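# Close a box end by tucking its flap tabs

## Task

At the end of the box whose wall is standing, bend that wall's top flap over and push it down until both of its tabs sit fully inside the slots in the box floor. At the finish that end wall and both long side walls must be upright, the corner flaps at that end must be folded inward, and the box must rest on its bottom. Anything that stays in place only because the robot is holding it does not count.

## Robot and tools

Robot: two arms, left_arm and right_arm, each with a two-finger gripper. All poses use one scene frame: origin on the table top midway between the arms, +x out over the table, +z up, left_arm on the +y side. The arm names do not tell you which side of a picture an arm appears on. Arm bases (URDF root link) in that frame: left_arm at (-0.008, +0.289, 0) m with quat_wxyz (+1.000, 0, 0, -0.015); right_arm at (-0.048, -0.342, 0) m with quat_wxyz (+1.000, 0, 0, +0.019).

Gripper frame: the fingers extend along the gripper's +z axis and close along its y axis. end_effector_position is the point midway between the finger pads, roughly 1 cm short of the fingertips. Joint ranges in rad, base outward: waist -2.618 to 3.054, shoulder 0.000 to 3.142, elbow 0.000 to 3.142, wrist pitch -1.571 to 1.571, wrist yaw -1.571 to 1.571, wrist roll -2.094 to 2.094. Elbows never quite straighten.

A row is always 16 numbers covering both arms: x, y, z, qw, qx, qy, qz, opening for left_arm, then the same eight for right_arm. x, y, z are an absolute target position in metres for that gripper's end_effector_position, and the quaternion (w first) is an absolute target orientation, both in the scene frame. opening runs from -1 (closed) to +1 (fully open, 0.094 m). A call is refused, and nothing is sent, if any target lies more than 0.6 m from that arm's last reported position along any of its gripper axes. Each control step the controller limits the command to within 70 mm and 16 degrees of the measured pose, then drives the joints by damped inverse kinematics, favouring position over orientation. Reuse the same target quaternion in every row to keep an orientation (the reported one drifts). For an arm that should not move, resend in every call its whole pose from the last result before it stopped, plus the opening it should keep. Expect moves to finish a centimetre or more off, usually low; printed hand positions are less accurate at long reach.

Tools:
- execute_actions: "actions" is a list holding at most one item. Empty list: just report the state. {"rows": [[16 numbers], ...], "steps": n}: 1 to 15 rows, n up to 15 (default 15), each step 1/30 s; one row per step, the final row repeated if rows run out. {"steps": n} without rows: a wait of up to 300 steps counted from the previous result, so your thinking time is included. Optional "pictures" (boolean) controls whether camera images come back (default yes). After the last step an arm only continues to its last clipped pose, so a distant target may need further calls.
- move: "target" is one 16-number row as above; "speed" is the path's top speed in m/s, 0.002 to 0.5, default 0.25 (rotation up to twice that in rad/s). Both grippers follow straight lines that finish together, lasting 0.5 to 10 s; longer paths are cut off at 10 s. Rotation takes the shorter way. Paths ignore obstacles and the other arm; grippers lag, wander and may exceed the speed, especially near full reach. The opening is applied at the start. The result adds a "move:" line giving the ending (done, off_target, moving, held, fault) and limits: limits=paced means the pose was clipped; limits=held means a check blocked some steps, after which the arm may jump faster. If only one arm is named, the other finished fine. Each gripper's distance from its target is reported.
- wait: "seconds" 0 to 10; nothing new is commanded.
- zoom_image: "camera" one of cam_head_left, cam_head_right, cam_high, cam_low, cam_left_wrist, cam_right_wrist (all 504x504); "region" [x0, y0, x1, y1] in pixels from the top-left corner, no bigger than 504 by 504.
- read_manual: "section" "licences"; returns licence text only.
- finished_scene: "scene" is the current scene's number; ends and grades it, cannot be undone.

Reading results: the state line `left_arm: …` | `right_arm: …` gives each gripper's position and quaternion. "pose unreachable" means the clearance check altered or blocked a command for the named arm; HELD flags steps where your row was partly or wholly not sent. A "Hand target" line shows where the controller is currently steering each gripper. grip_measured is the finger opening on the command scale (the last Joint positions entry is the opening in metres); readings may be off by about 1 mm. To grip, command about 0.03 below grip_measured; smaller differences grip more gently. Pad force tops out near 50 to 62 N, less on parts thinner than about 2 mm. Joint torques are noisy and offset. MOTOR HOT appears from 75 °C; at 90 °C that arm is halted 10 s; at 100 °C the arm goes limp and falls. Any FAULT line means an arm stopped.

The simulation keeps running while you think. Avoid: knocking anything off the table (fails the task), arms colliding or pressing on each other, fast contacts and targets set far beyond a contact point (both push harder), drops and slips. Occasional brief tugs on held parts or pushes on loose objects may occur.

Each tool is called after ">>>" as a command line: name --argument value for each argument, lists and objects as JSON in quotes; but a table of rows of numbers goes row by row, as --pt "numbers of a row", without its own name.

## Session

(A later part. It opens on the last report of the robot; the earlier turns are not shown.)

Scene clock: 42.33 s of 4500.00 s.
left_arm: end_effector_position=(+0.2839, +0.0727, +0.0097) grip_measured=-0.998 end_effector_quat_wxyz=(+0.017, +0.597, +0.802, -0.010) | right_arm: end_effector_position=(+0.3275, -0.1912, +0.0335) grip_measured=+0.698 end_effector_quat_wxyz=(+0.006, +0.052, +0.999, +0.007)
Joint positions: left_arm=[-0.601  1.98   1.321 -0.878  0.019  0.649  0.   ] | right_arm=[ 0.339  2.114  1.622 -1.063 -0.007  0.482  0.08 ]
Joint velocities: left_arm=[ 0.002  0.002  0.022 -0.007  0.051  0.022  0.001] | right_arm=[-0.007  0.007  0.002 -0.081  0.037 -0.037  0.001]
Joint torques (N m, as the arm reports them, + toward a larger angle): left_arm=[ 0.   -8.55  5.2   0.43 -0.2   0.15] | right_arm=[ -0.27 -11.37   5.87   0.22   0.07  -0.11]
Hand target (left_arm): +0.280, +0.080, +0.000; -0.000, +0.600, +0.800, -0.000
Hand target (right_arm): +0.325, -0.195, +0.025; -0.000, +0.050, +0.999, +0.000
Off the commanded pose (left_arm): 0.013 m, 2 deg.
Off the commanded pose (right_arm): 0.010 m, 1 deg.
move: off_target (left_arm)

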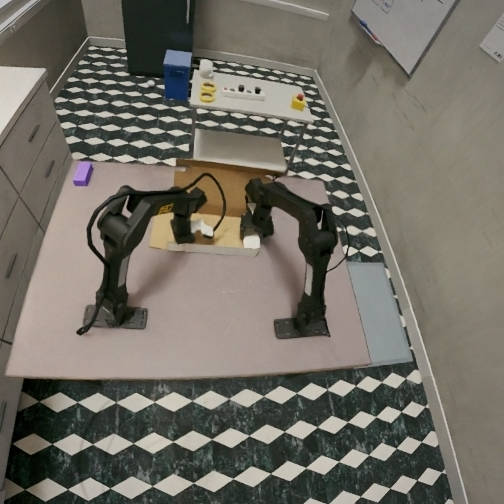

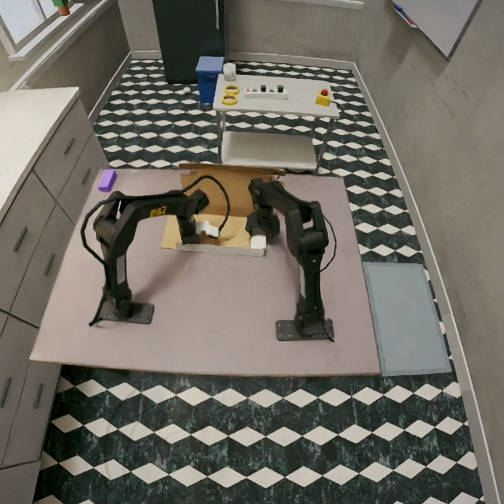

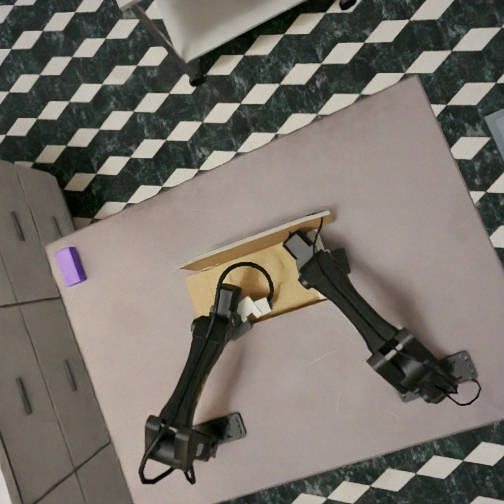

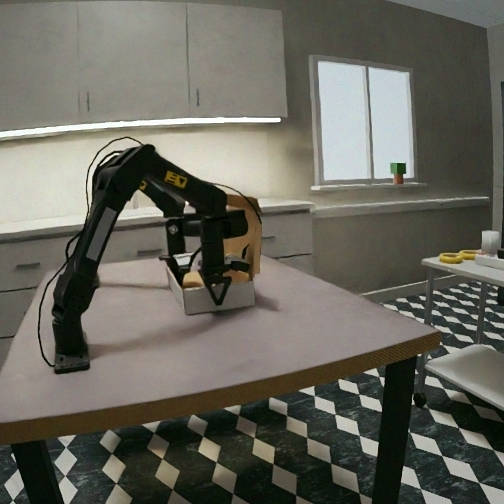

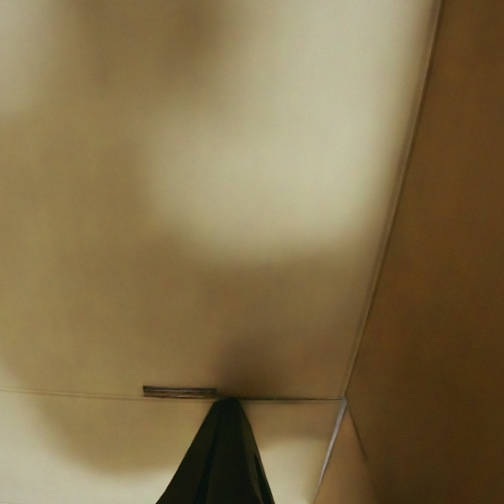

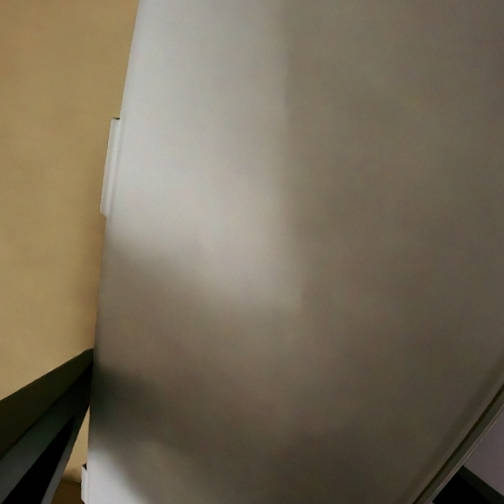

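>>> move --target '[0.28,0.08,0.0,0,0.6,0.8,0,-1, 0.325,-0.2,0.09,0,0.05,1,0,0.45]' --speed 0.1

>>> move --target '[0.28,0.08,0.0,0,0.6,0.8,0,-1, 0.325,-0.2,0.025,0,0.05,1,0,0.45]' --speed 0.04

>>> zoom_image --camera "cam_head_right" --region '[200,190,300,270]'

Scene clock: 47.67 s of 4500.00 s.
left_arm: end_effector_position=(+0.2850, +0.0719, +0.0098) grip_measured=-0.998 end_effector_quat_wxyz=(+0.019, +0.597, +0.802, -0.010) | right_arm: end_effector_position=(+0.3189, -0.1964, +0.0783) grip_measured=+0.452 end_effector_quat_wxyz=(-0.014, +0.050, +0.999, -0.001)
Joint positions: left_arm=[-0.601  1.98   1.321 -0.872  0.019  0.649  0.   ] | right_arm=[ 0.333  2.087  1.761 -1.271 -0.01   0.471  0.068]
Joint velocities: left_arm=[-0.007  0.022  0.002  0.007 -0.022 -0.051 -0.   ] | right_arm=[-0.002 -0.017 -0.017 -0.022  0.007  0.007 -0.   ]
Joint torques (N m, as the arm reports them, + toward a larger angle): left_arm=[-0.01 -8.57  5.16  0.37 -0.2   0.15] | right_arm=[ -0.86 -13.23  10.34  -0.11   0.08  -0.12]
Hand target (left_arm): +0.280, +0.080, +0.000; -0.000, +0.600, +0.800, -0.000
Hand target (right_arm): +0.325, -0.200, +0.090; +0.000, +0.050, +0.999, -0.000
Off the commanded pose (left_arm): 0.014 m, 3 deg.
Off the commanded pose (right_arm): 0.014 m, 2 deg.
After step 90, 1.17 s passed at rest.
move: off_target (left_arm, right_arm)

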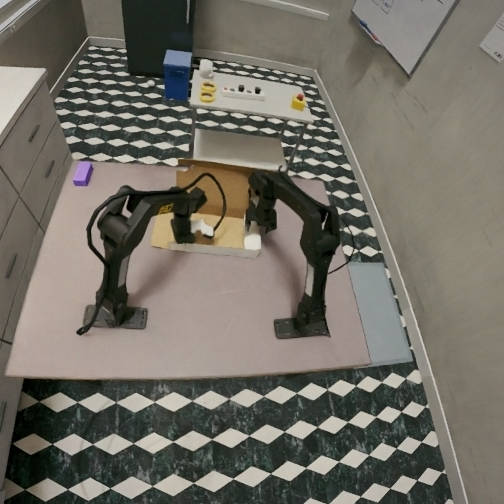

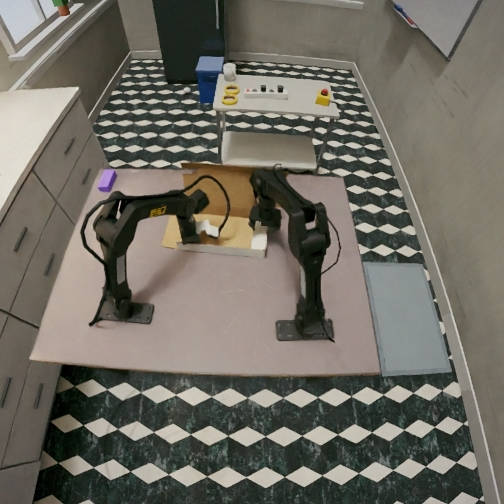

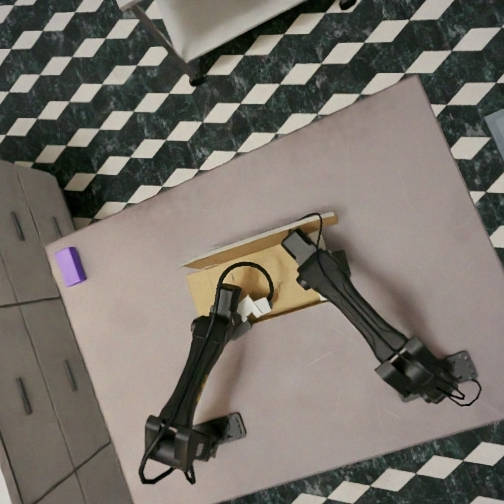

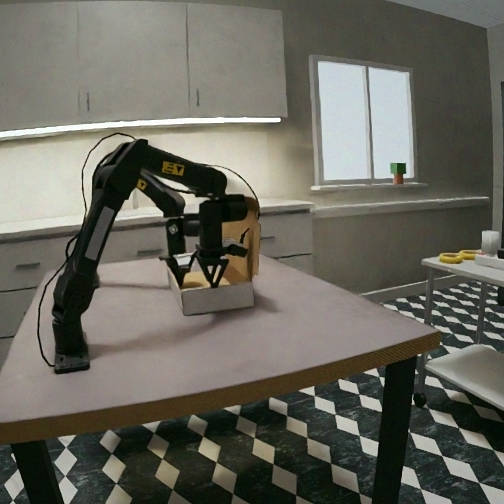

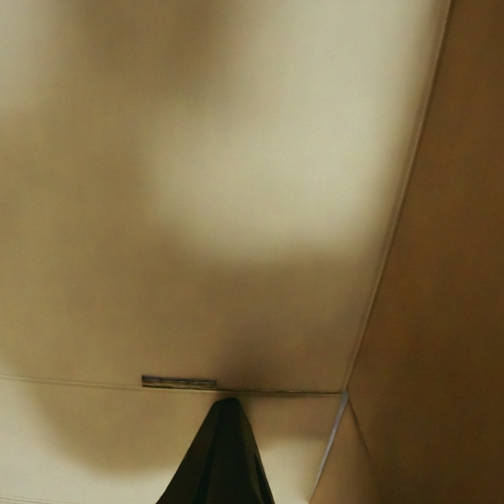

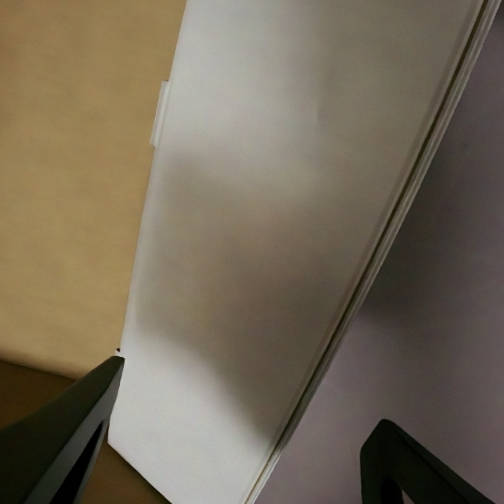

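Scene clock: 49.30 s of 4500.00 s.
left_arm: end_effector_position=(+0.2850, +0.0719, +0.0098) grip_measured=-0.998 end_effector_quat_wxyz=(+0.019, +0.597, +0.802, -0.010) | right_arm: end_effector_position=(+0.3258, -0.1932, +0.0396) grip_measured=+0.452 end_effector_quat_wxyz=(+0.008, +0.048, +0.999, +0.010)
Joint positions: left_arm=[-0.601  1.98   1.321 -0.872  0.019  0.649  0.   ] | right_arm=[ 0.333  2.094  1.616 -1.071 -0.012  0.468  0.068]
Joint velocities: left_arm=[-0.012 -0.002  0.007  0.066  0.007 -0.022 -0.   ] | right_arm=[ 0.002 -0.007 -0.002 -0.066  0.007 -0.051 -0.   ]
Joint torques (N m, as the arm reports them, + toward a larger angle): left_arm=[ 0.   -8.54  5.22  0.37 -0.17  0.13] | right_arm=[ -0.84 -10.18   5.5    0.32   0.13  -0.09]
Hand target (left_arm): +0.280, +0.080, +0.000; -0.000, +0.600, +0.800, -0.000
Hand target (right_arm): +0.325, -0.200, +0.025; -0.000, +0.050, +0.999, -0.000
Off the commanded pose (left_arm): 0.014 m, 3 deg.
Off the commanded pose (right_arm): 0.016 m, 1 deg.
move: off_target (left_arm, right_arm)

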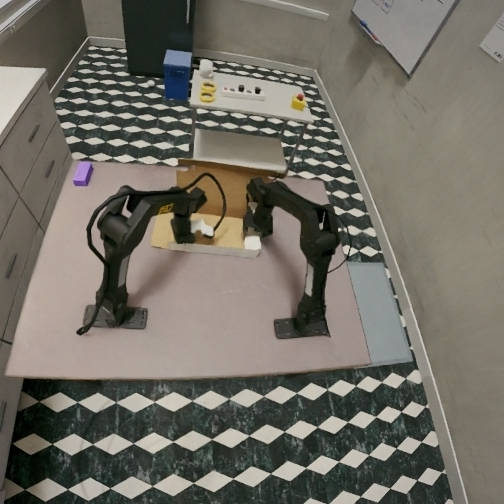

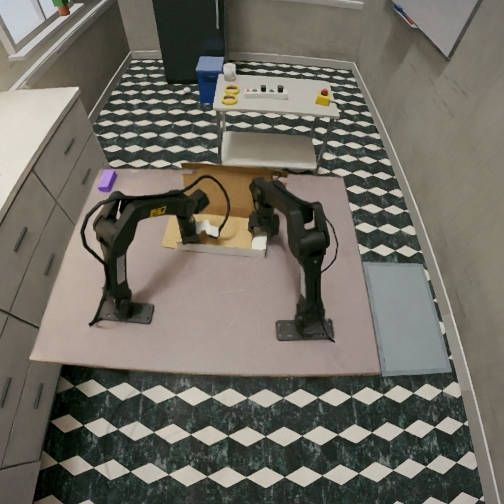

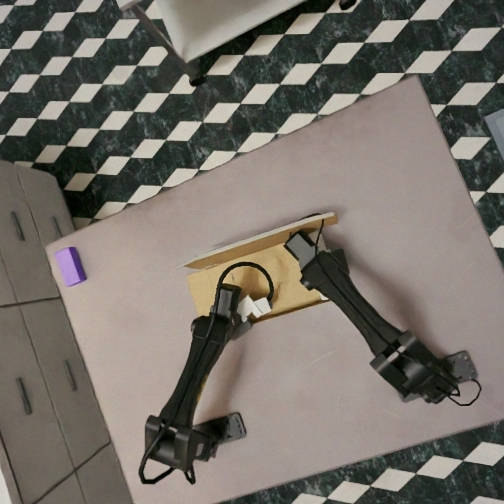

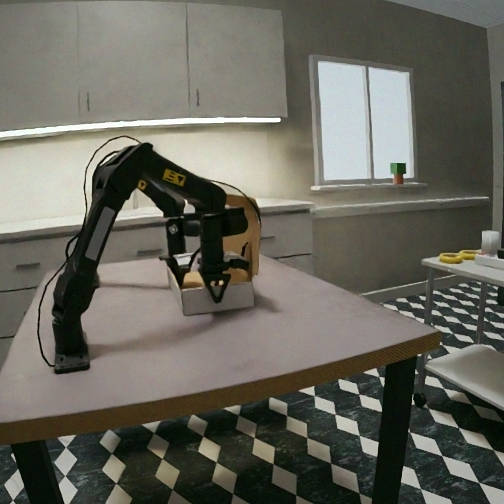

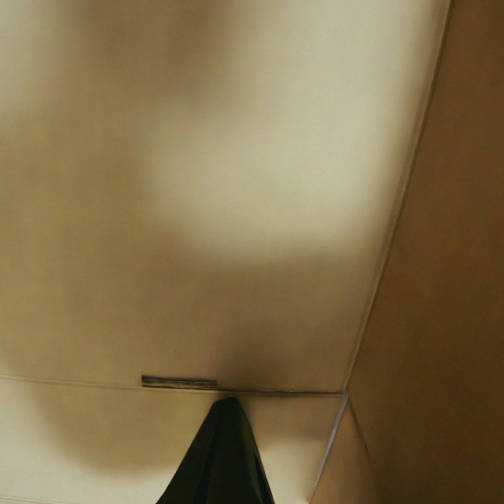

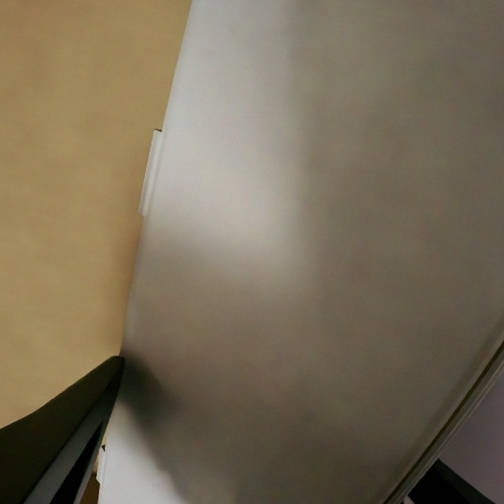

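Region (200, 190, 300, 270) of cam_head_right's 504x504 image, scaled by 5.040, with more detail than that image has; it fills the top 403 rows of this view, and the rest is white.

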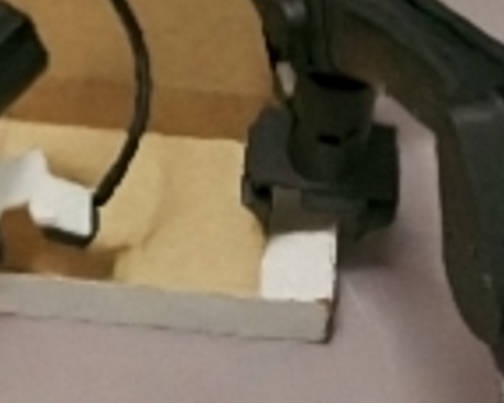

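>>> move --target '[0.28,0.08,0.0,0,0.6,0.8,0,-1, 0.325,-0.205,0.03,0,0.05,1,0,-1]' --speed 0.02

>>> zoom_image --camera "cam_head_right" --region '[200,190,300,270]'

Scene clock: 53.57 s of 4500.00 s.
left_arm: end_effector_position=(+0.2866, +0.0732, +0.0099) grip_measured=-0.998 end_effector_quat_wxyz=(+0.020, +0.597, +0.802, -0.004) | right_arm: end_effector_position=(+0.3258, -0.1968, +0.0395) grip_measured=-0.918 end_effector_quat_wxyz=(+0.007, +0.040, +0.999, +0.006)
Joint positions: left_arm=[-0.601  1.98   1.321 -0.87   0.009  0.649  0.   ] | right_arm=[ 0.327  2.094  1.616 -1.075 -0.006  0.447  0.004]
Joint velocities: left_arm=[-0.017 -0.022  0.017 -0.022 -0.007  0.022  0.   ] | right_arm=[ 0.007 -0.002  0.007 -0.007 -0.022  0.066  0.   ]
Joint torques (N m, as the arm reports them, + toward a larger angle): left_arm=[ 0.04 -8.52  5.13  0.36 -0.09  0.16] | right_arm=[ -1.4  -11.13   5.6    0.24   0.06   0.01]
Hand target (left_arm): +0.280, +0.080, +0.000; -0.000, +0.600, +0.800, -0.000
Hand target (right_arm): +0.325, -0.205, +0.030; -0.000, +0.050, +0.999, +0.000
Off the commanded pose (left_arm): 0.014 m, 2 deg.
Off the commanded pose (right_arm): 0.013 m, 2 deg.
move: off_target (left_arm, right_arm)

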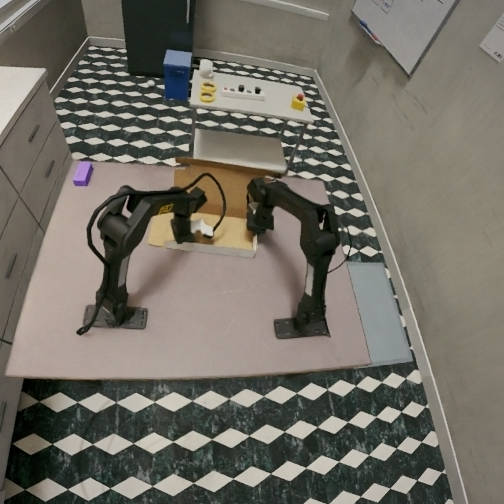

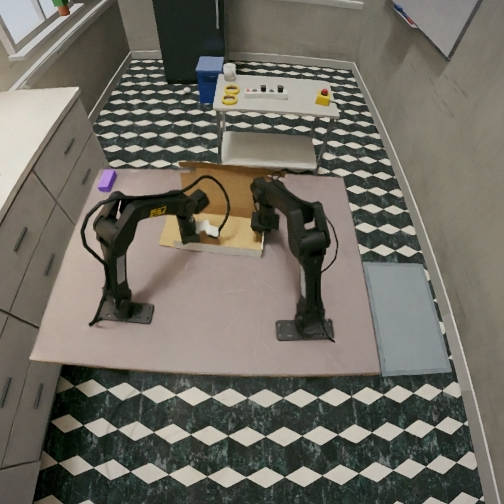

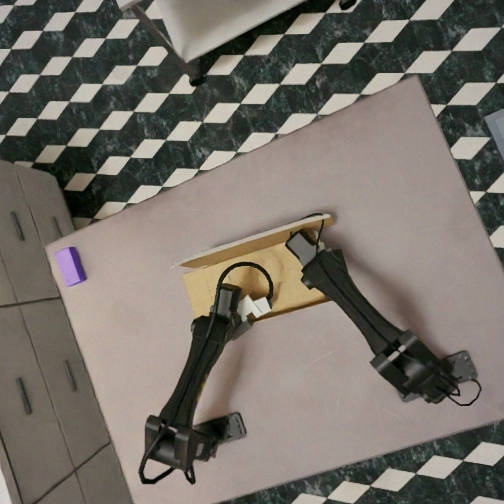

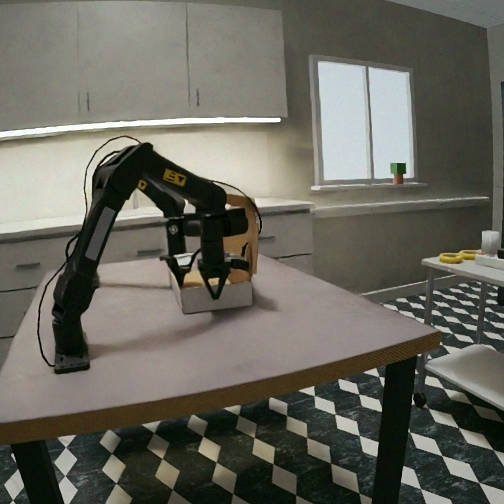

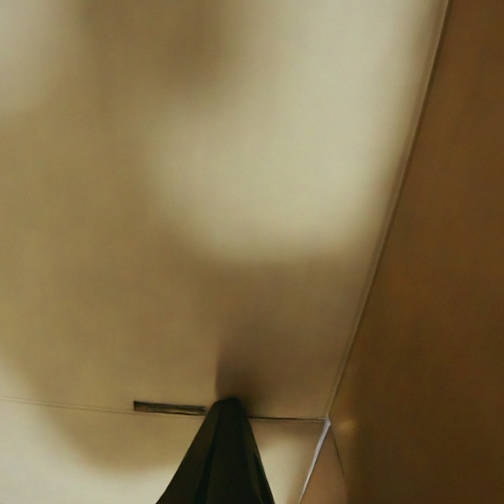

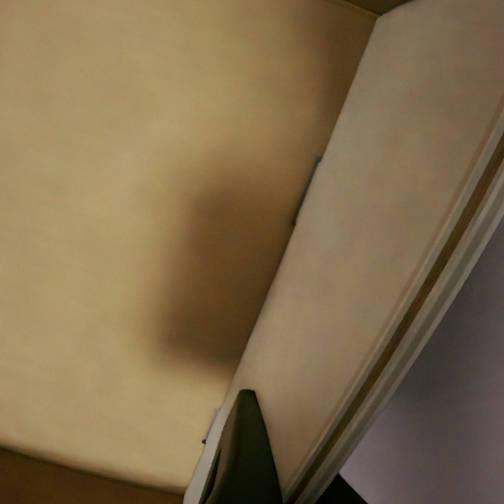

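Region (200, 190, 300, 270) of cam_head_right's 504x504 image, scaled by 5.040, with more detail than that image has; it fills the top 403 rows of this view, and the rest is white.

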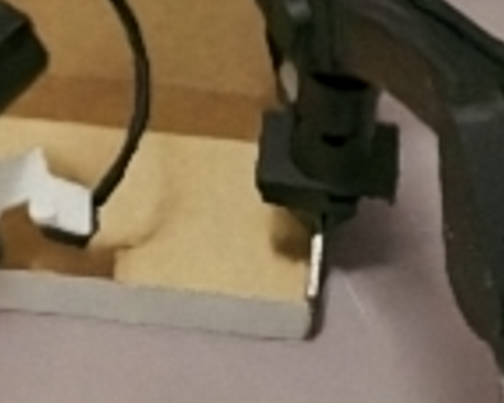

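>>> move --target '[0.28,0.08,0.0,0,0.6,0.8,0,-1, 0.325,-0.2,0.015,0,0.05,1,0,-1]' --speed 0.02

>>> move --target '[0.28,0.08,0.0,0,0.6,0.8,0,-1, 0.325,-0.198,0.045,0,0.05,1,0,0]' --speed 0.03

>>> move --target '[0.28,0.08,0.03,0,0.6,0.8,0,-1, 0.33,-0.19,0.14,0,0.05,1,0,0]' --speed 0.1

Scene clock: 63.90 s of 4500.00 s.
left_arm: end_effector_position=(+0.2866, +0.0732, +0.0099) grip_measured=-0.998 end_effector_quat_wxyz=(+0.020, +0.597, +0.802, -0.004) | right_arm: end_effector_position=(+0.3258, -0.1968, +0.0378) grip_measured=-0.918 end_effector_quat_wxyz=(+0.007, +0.040, +0.999, +0.006)
Joint positions: left_arm=[-0.601  1.98   1.321 -0.87   0.009  0.649  0.   ] | right_arm=[ 0.327  2.095  1.611 -1.069 -0.006  0.445  0.004]
Joint velocities: left_arm=[ 0.012 -0.002 -0.002  0.037 -0.066 -0.022 -0.001] | right_arm=[-0.002 -0.007 -0.012 -0.066  0.081  0.022  0.   ]
Joint torques (N m, as the arm reports them, + toward a larger angle): left_arm=[-0.04 -8.47  5.15  0.38 -0.07  0.17] | right_arm=[-0.33 -9.5   3.38  0.66  0.06  0.15]
Hand target (left_arm): +0.280, +0.080, +0.000; +0.000, +0.600, +0.800, -0.000
Hand target (right_arm): +0.324, -0.200, +0.016; -0.001, +0.050, +0.999, -0.000
Off the commanded pose (left_arm): 0.014 m, 2 deg.
Off the commanded pose (right_arm): 0.023 m, 2 deg.
After step 90, 5.87 s passed at rest.
move: off_target (left_arm, right_arm)

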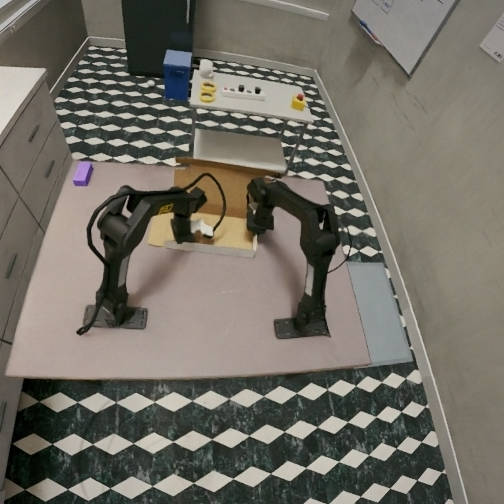

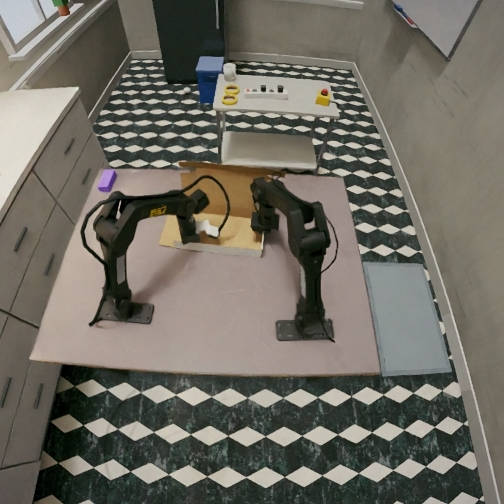

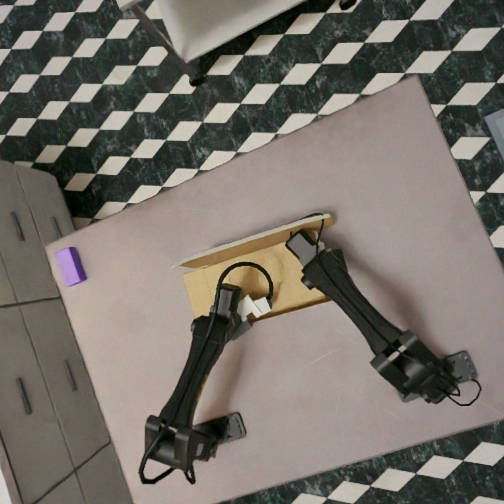

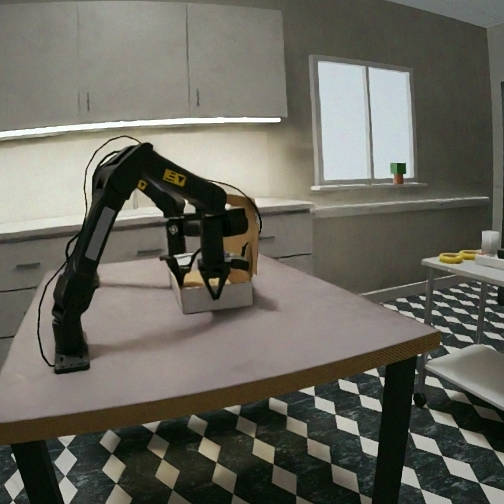

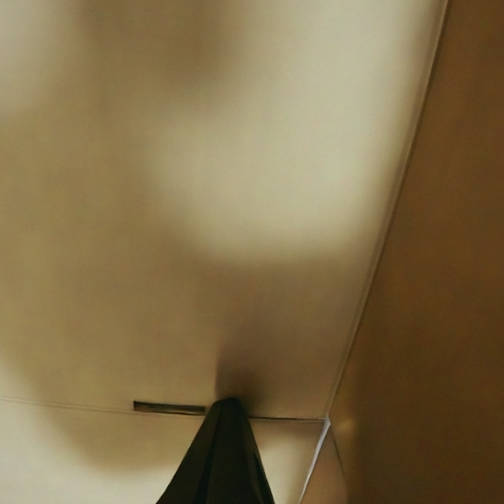

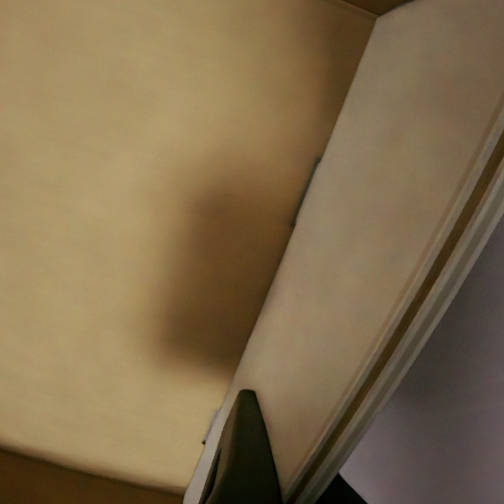

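Scene clock: 64.87 s of 4500.00 s.
left_arm: end_effector_position=(+0.2866, +0.0732, +0.0099) grip_measured=-0.998 end_effector_quat_wxyz=(+0.020, +0.597, +0.802, -0.004) | right_arm: end_effector_position=(+0.3177, -0.1999, +0.0379) grip_measured=-0.002 end_effector_quat_wxyz=(-0.009, +0.046, +0.999, -0.000)
Joint positions: left_arm=[-0.601  1.98   1.321 -0.87   0.009  0.649  0.   ] | right_arm=[ 0.327  2.095  1.611 -1.104 -0.006  0.457  0.047]
Joint velocities: left_arm=[-0.007  0.012  0.022 -0.066  0.037  0.022 -0.001] | right_arm=[ 0.007  0.007 -0.002 -0.022 -0.022  0.007  0.   ]
Joint torques (N m, as the arm reports them, + toward a larger angle): left_arm=[ 0.01 -8.51  5.18  0.38 -0.08  0.13] | right_arm=[  0.07 -11.6   11.17  -0.09   0.06   0.07]
Hand target (left_arm): +0.280, +0.080, +0.000; +0.000, +0.600, +0.800, -0.000
Hand target (right_arm): +0.325, -0.198, +0.045; +0.000, +0.050, +0.999, +0.000
Off the commanded pose (left_arm): 0.014 m, 2 deg.
Off the commanded pose (right_arm): 0.010 m, 1 deg.
move: off_target (left_arm)

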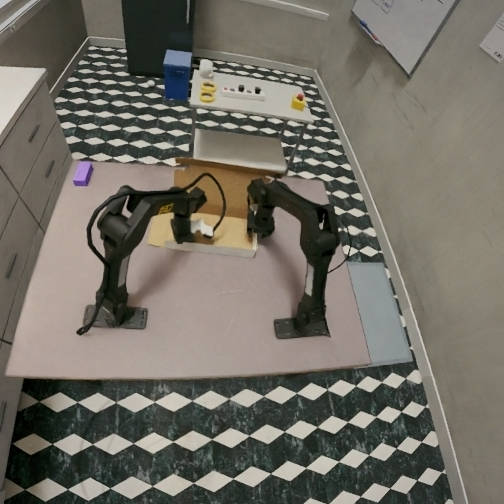

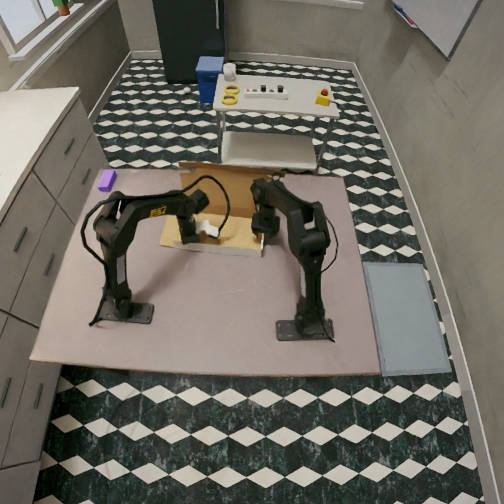

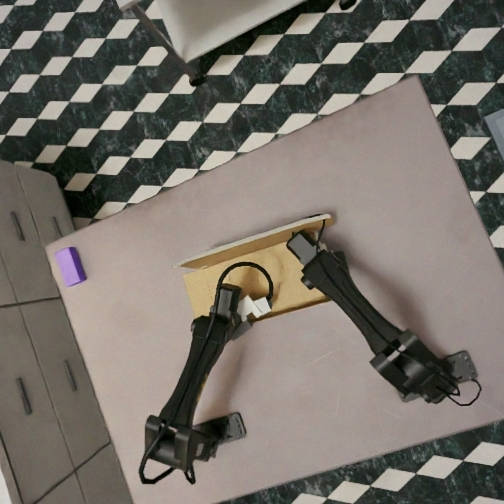

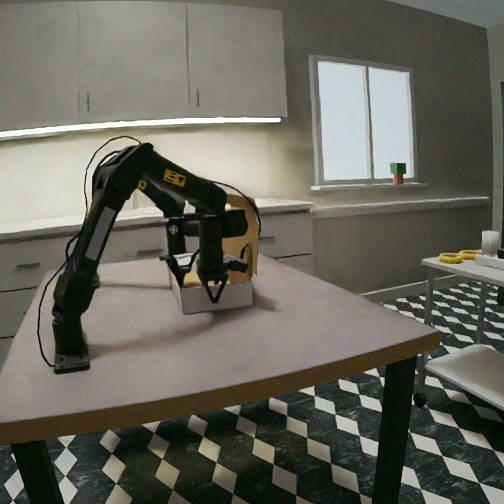

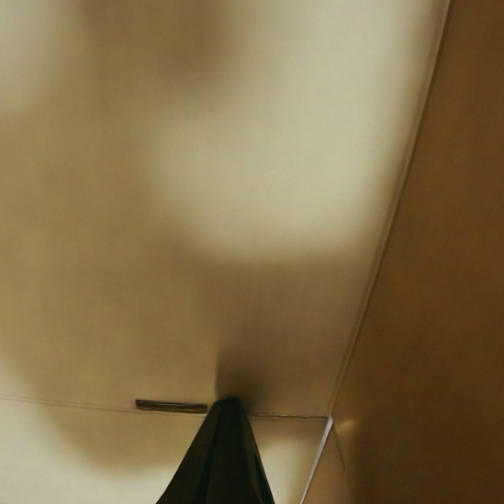

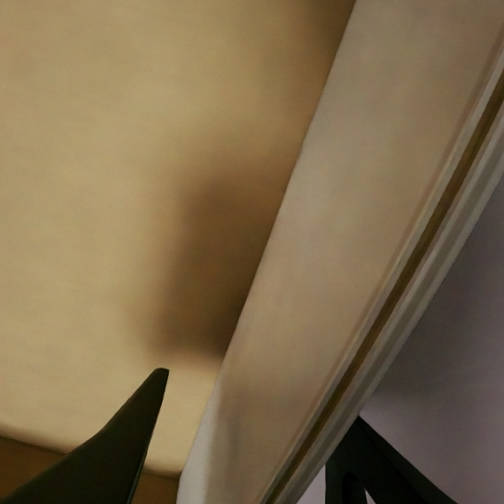

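Scene clock: 66.53 s of 4500.00 s.
left_arm: end_effector_position=(+0.2756, +0.0820, +0.0191) grip_measured=-0.998 end_effector_quat_wxyz=(-0.009, +0.597, +0.802, -0.003) | right_arm: end_effector_position=(+0.3294, -0.1954, +0.1360) grip_measured=-0.002 end_effector_quat_wxyz=(-0.004, +0.053, +0.999, +0.002)
Joint positions: left_arm=[-0.601  1.969  1.344 -0.965  0.005  0.649  0.   ] | right_arm=[ 0.327  2.119  2.04  -1.497 -0.006  0.472  0.047]
Joint velocities: left_arm=[-0.007  0.012 -0.007 -0.022 -0.022  0.022 -0.   ] | right_arm=[ 0.017 -0.017 -0.002 -0.037 -0.037  0.051  0.   ]
Joint torques (N m, as the arm reports them, + toward a larger angle): left_arm=[  0.02 -10.92   9.13   0.18  -0.07   0.13] | right_arm=[  1.35 -11.7   10.32  -0.06   0.06   0.06]
Hand target (left_arm): +0.280, +0.080, +0.030; +0.000, +0.600, +0.800, +0.000
Hand target (right_arm): +0.330, -0.190, +0.140; +0.000, +0.050, +0.999, +0.000
Off the commanded pose (left_arm): 0.012 m, 1 deg.
Off the commanded pose (right_arm): 0.007 m, 1 deg.
move: off_target (left_arm)

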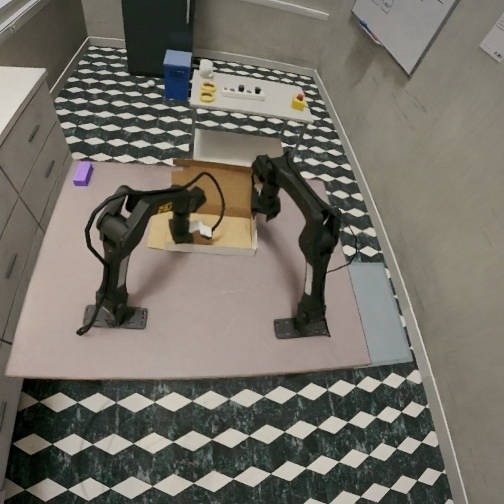

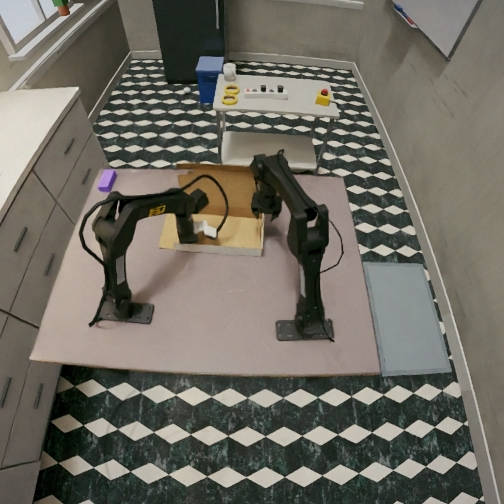

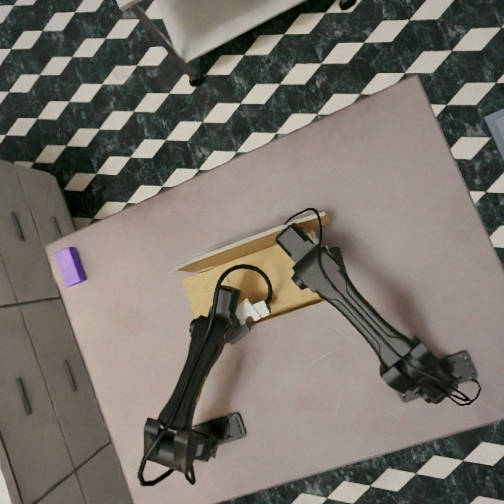

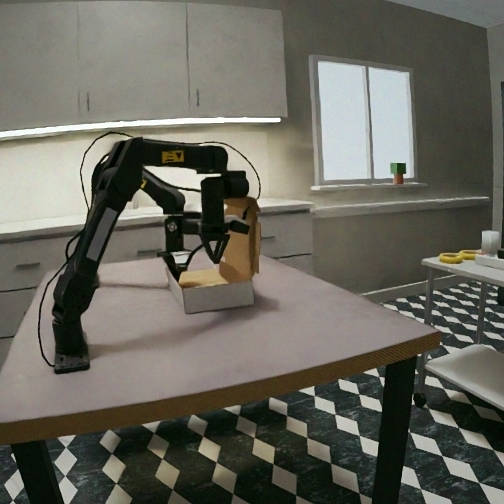

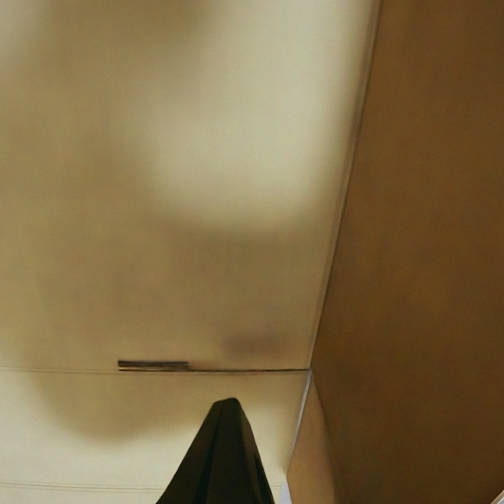

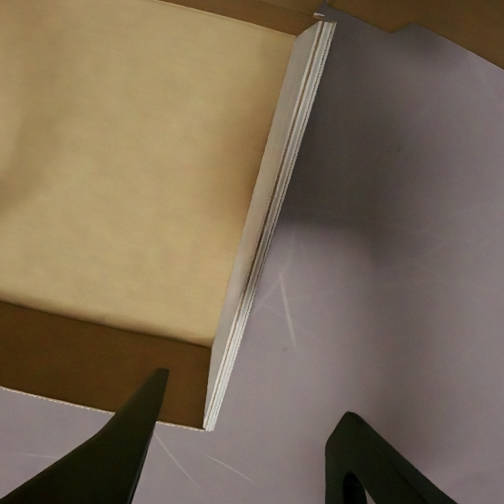

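>>> move --target '[0.28,0.13,0.1,0,0.6,0.8,0,-1, 0.24,-0.13,0.13,0,0.05,1,0,0]' --speed 0.2

>>> zoom_image --camera "cam_head_left" --region '[190,190,290,270]'

Scene clock: 70.67 s of 4500.00 s.
left_arm: end_effector_position=(+0.2797, +0.1288, +0.0928) grip_measured=-0.998 end_effector_quat_wxyz=(-0.002, +0.598, +0.801, -0.001) | right_arm: end_effector_position=(+0.2413, -0.1264, +0.1276) grip_measured=-0.002 end_effector_quat_wxyz=(-0.008, +0.045, +0.999, -0.003)
Joint positions: left_arm=[-0.48   1.805  1.429 -1.2    0.002  0.773  0.   ] | right_arm=[ 0.597  1.932  1.733 -1.388 -0.006  0.725  0.047]
Joint velocities: left_arm=[-0.002 -0.022  0.012  0.007  0.066  0.037 -0.001] | right_arm=[-0.012 -0.002 -0.012  0.051 -0.007  0.051  0.001]
Joint torques (N m, as the arm reports them, + toward a larger angle): left_arm=[ 0.35 -9.17  9.17  0.17 -0.06  0.13] | right_arm=[  0.04 -12.4    5.97   0.13   0.03   0.07]
Hand target (left_arm): +0.282, +0.130, +0.101; +0.001, +0.600, +0.800, +0.001
Hand target (right_arm): +0.240, -0.128, +0.131; -0.001, +0.050, +0.999, +0.001
Off the commanded pose (left_arm): 0.007 m, 0 deg.
Off the commanded pose (right_arm): 0.004 m, 1 deg.
move: done

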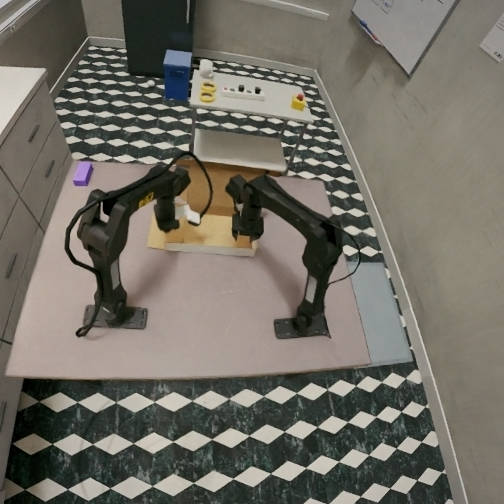

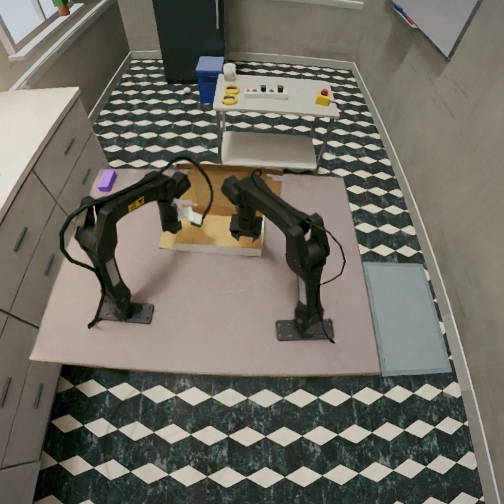

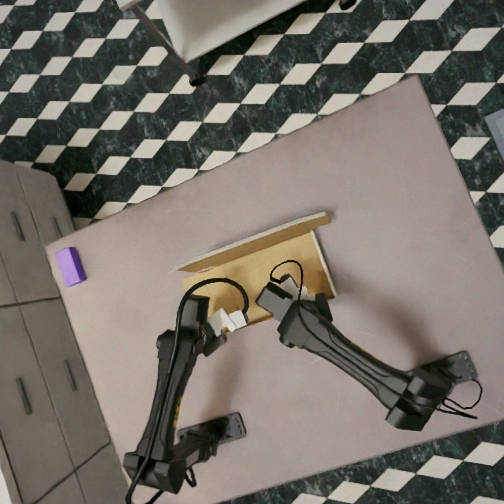

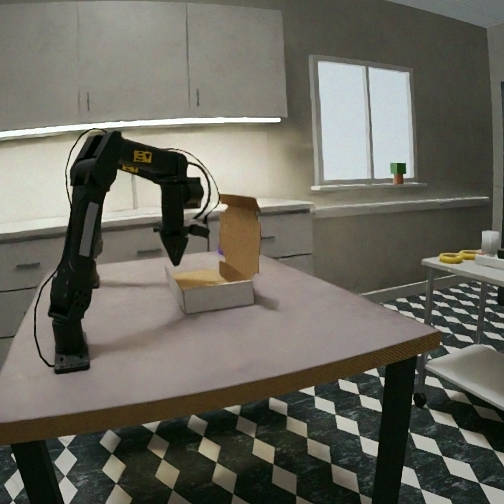

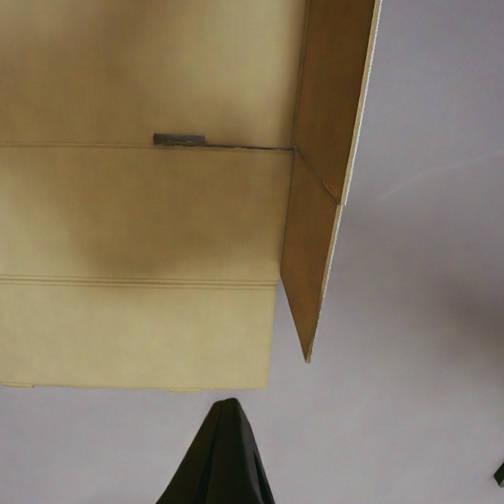

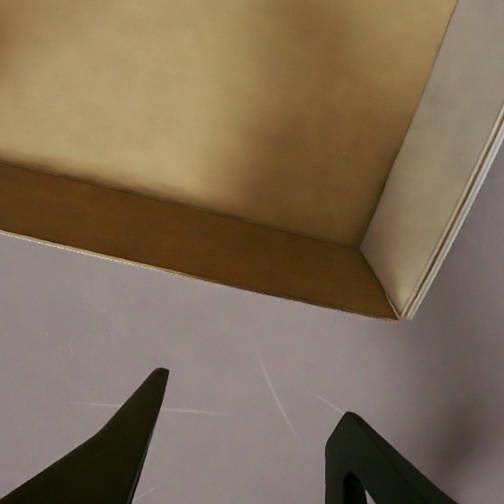

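Region (190, 190, 290, 270) of cam_head_left's 504x504 image, scaled by 5.040, with more detail than that image has; it fills the top 403 rows of this view, and the rest is white.

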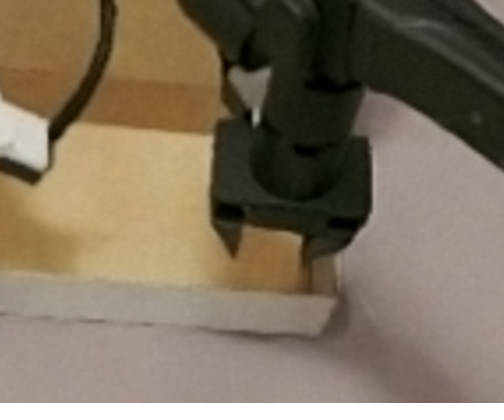

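The flap is flush with the wall and the near tab is no longer showing.

>>> finished_scene --scene 2

The scene is finished: the task was done.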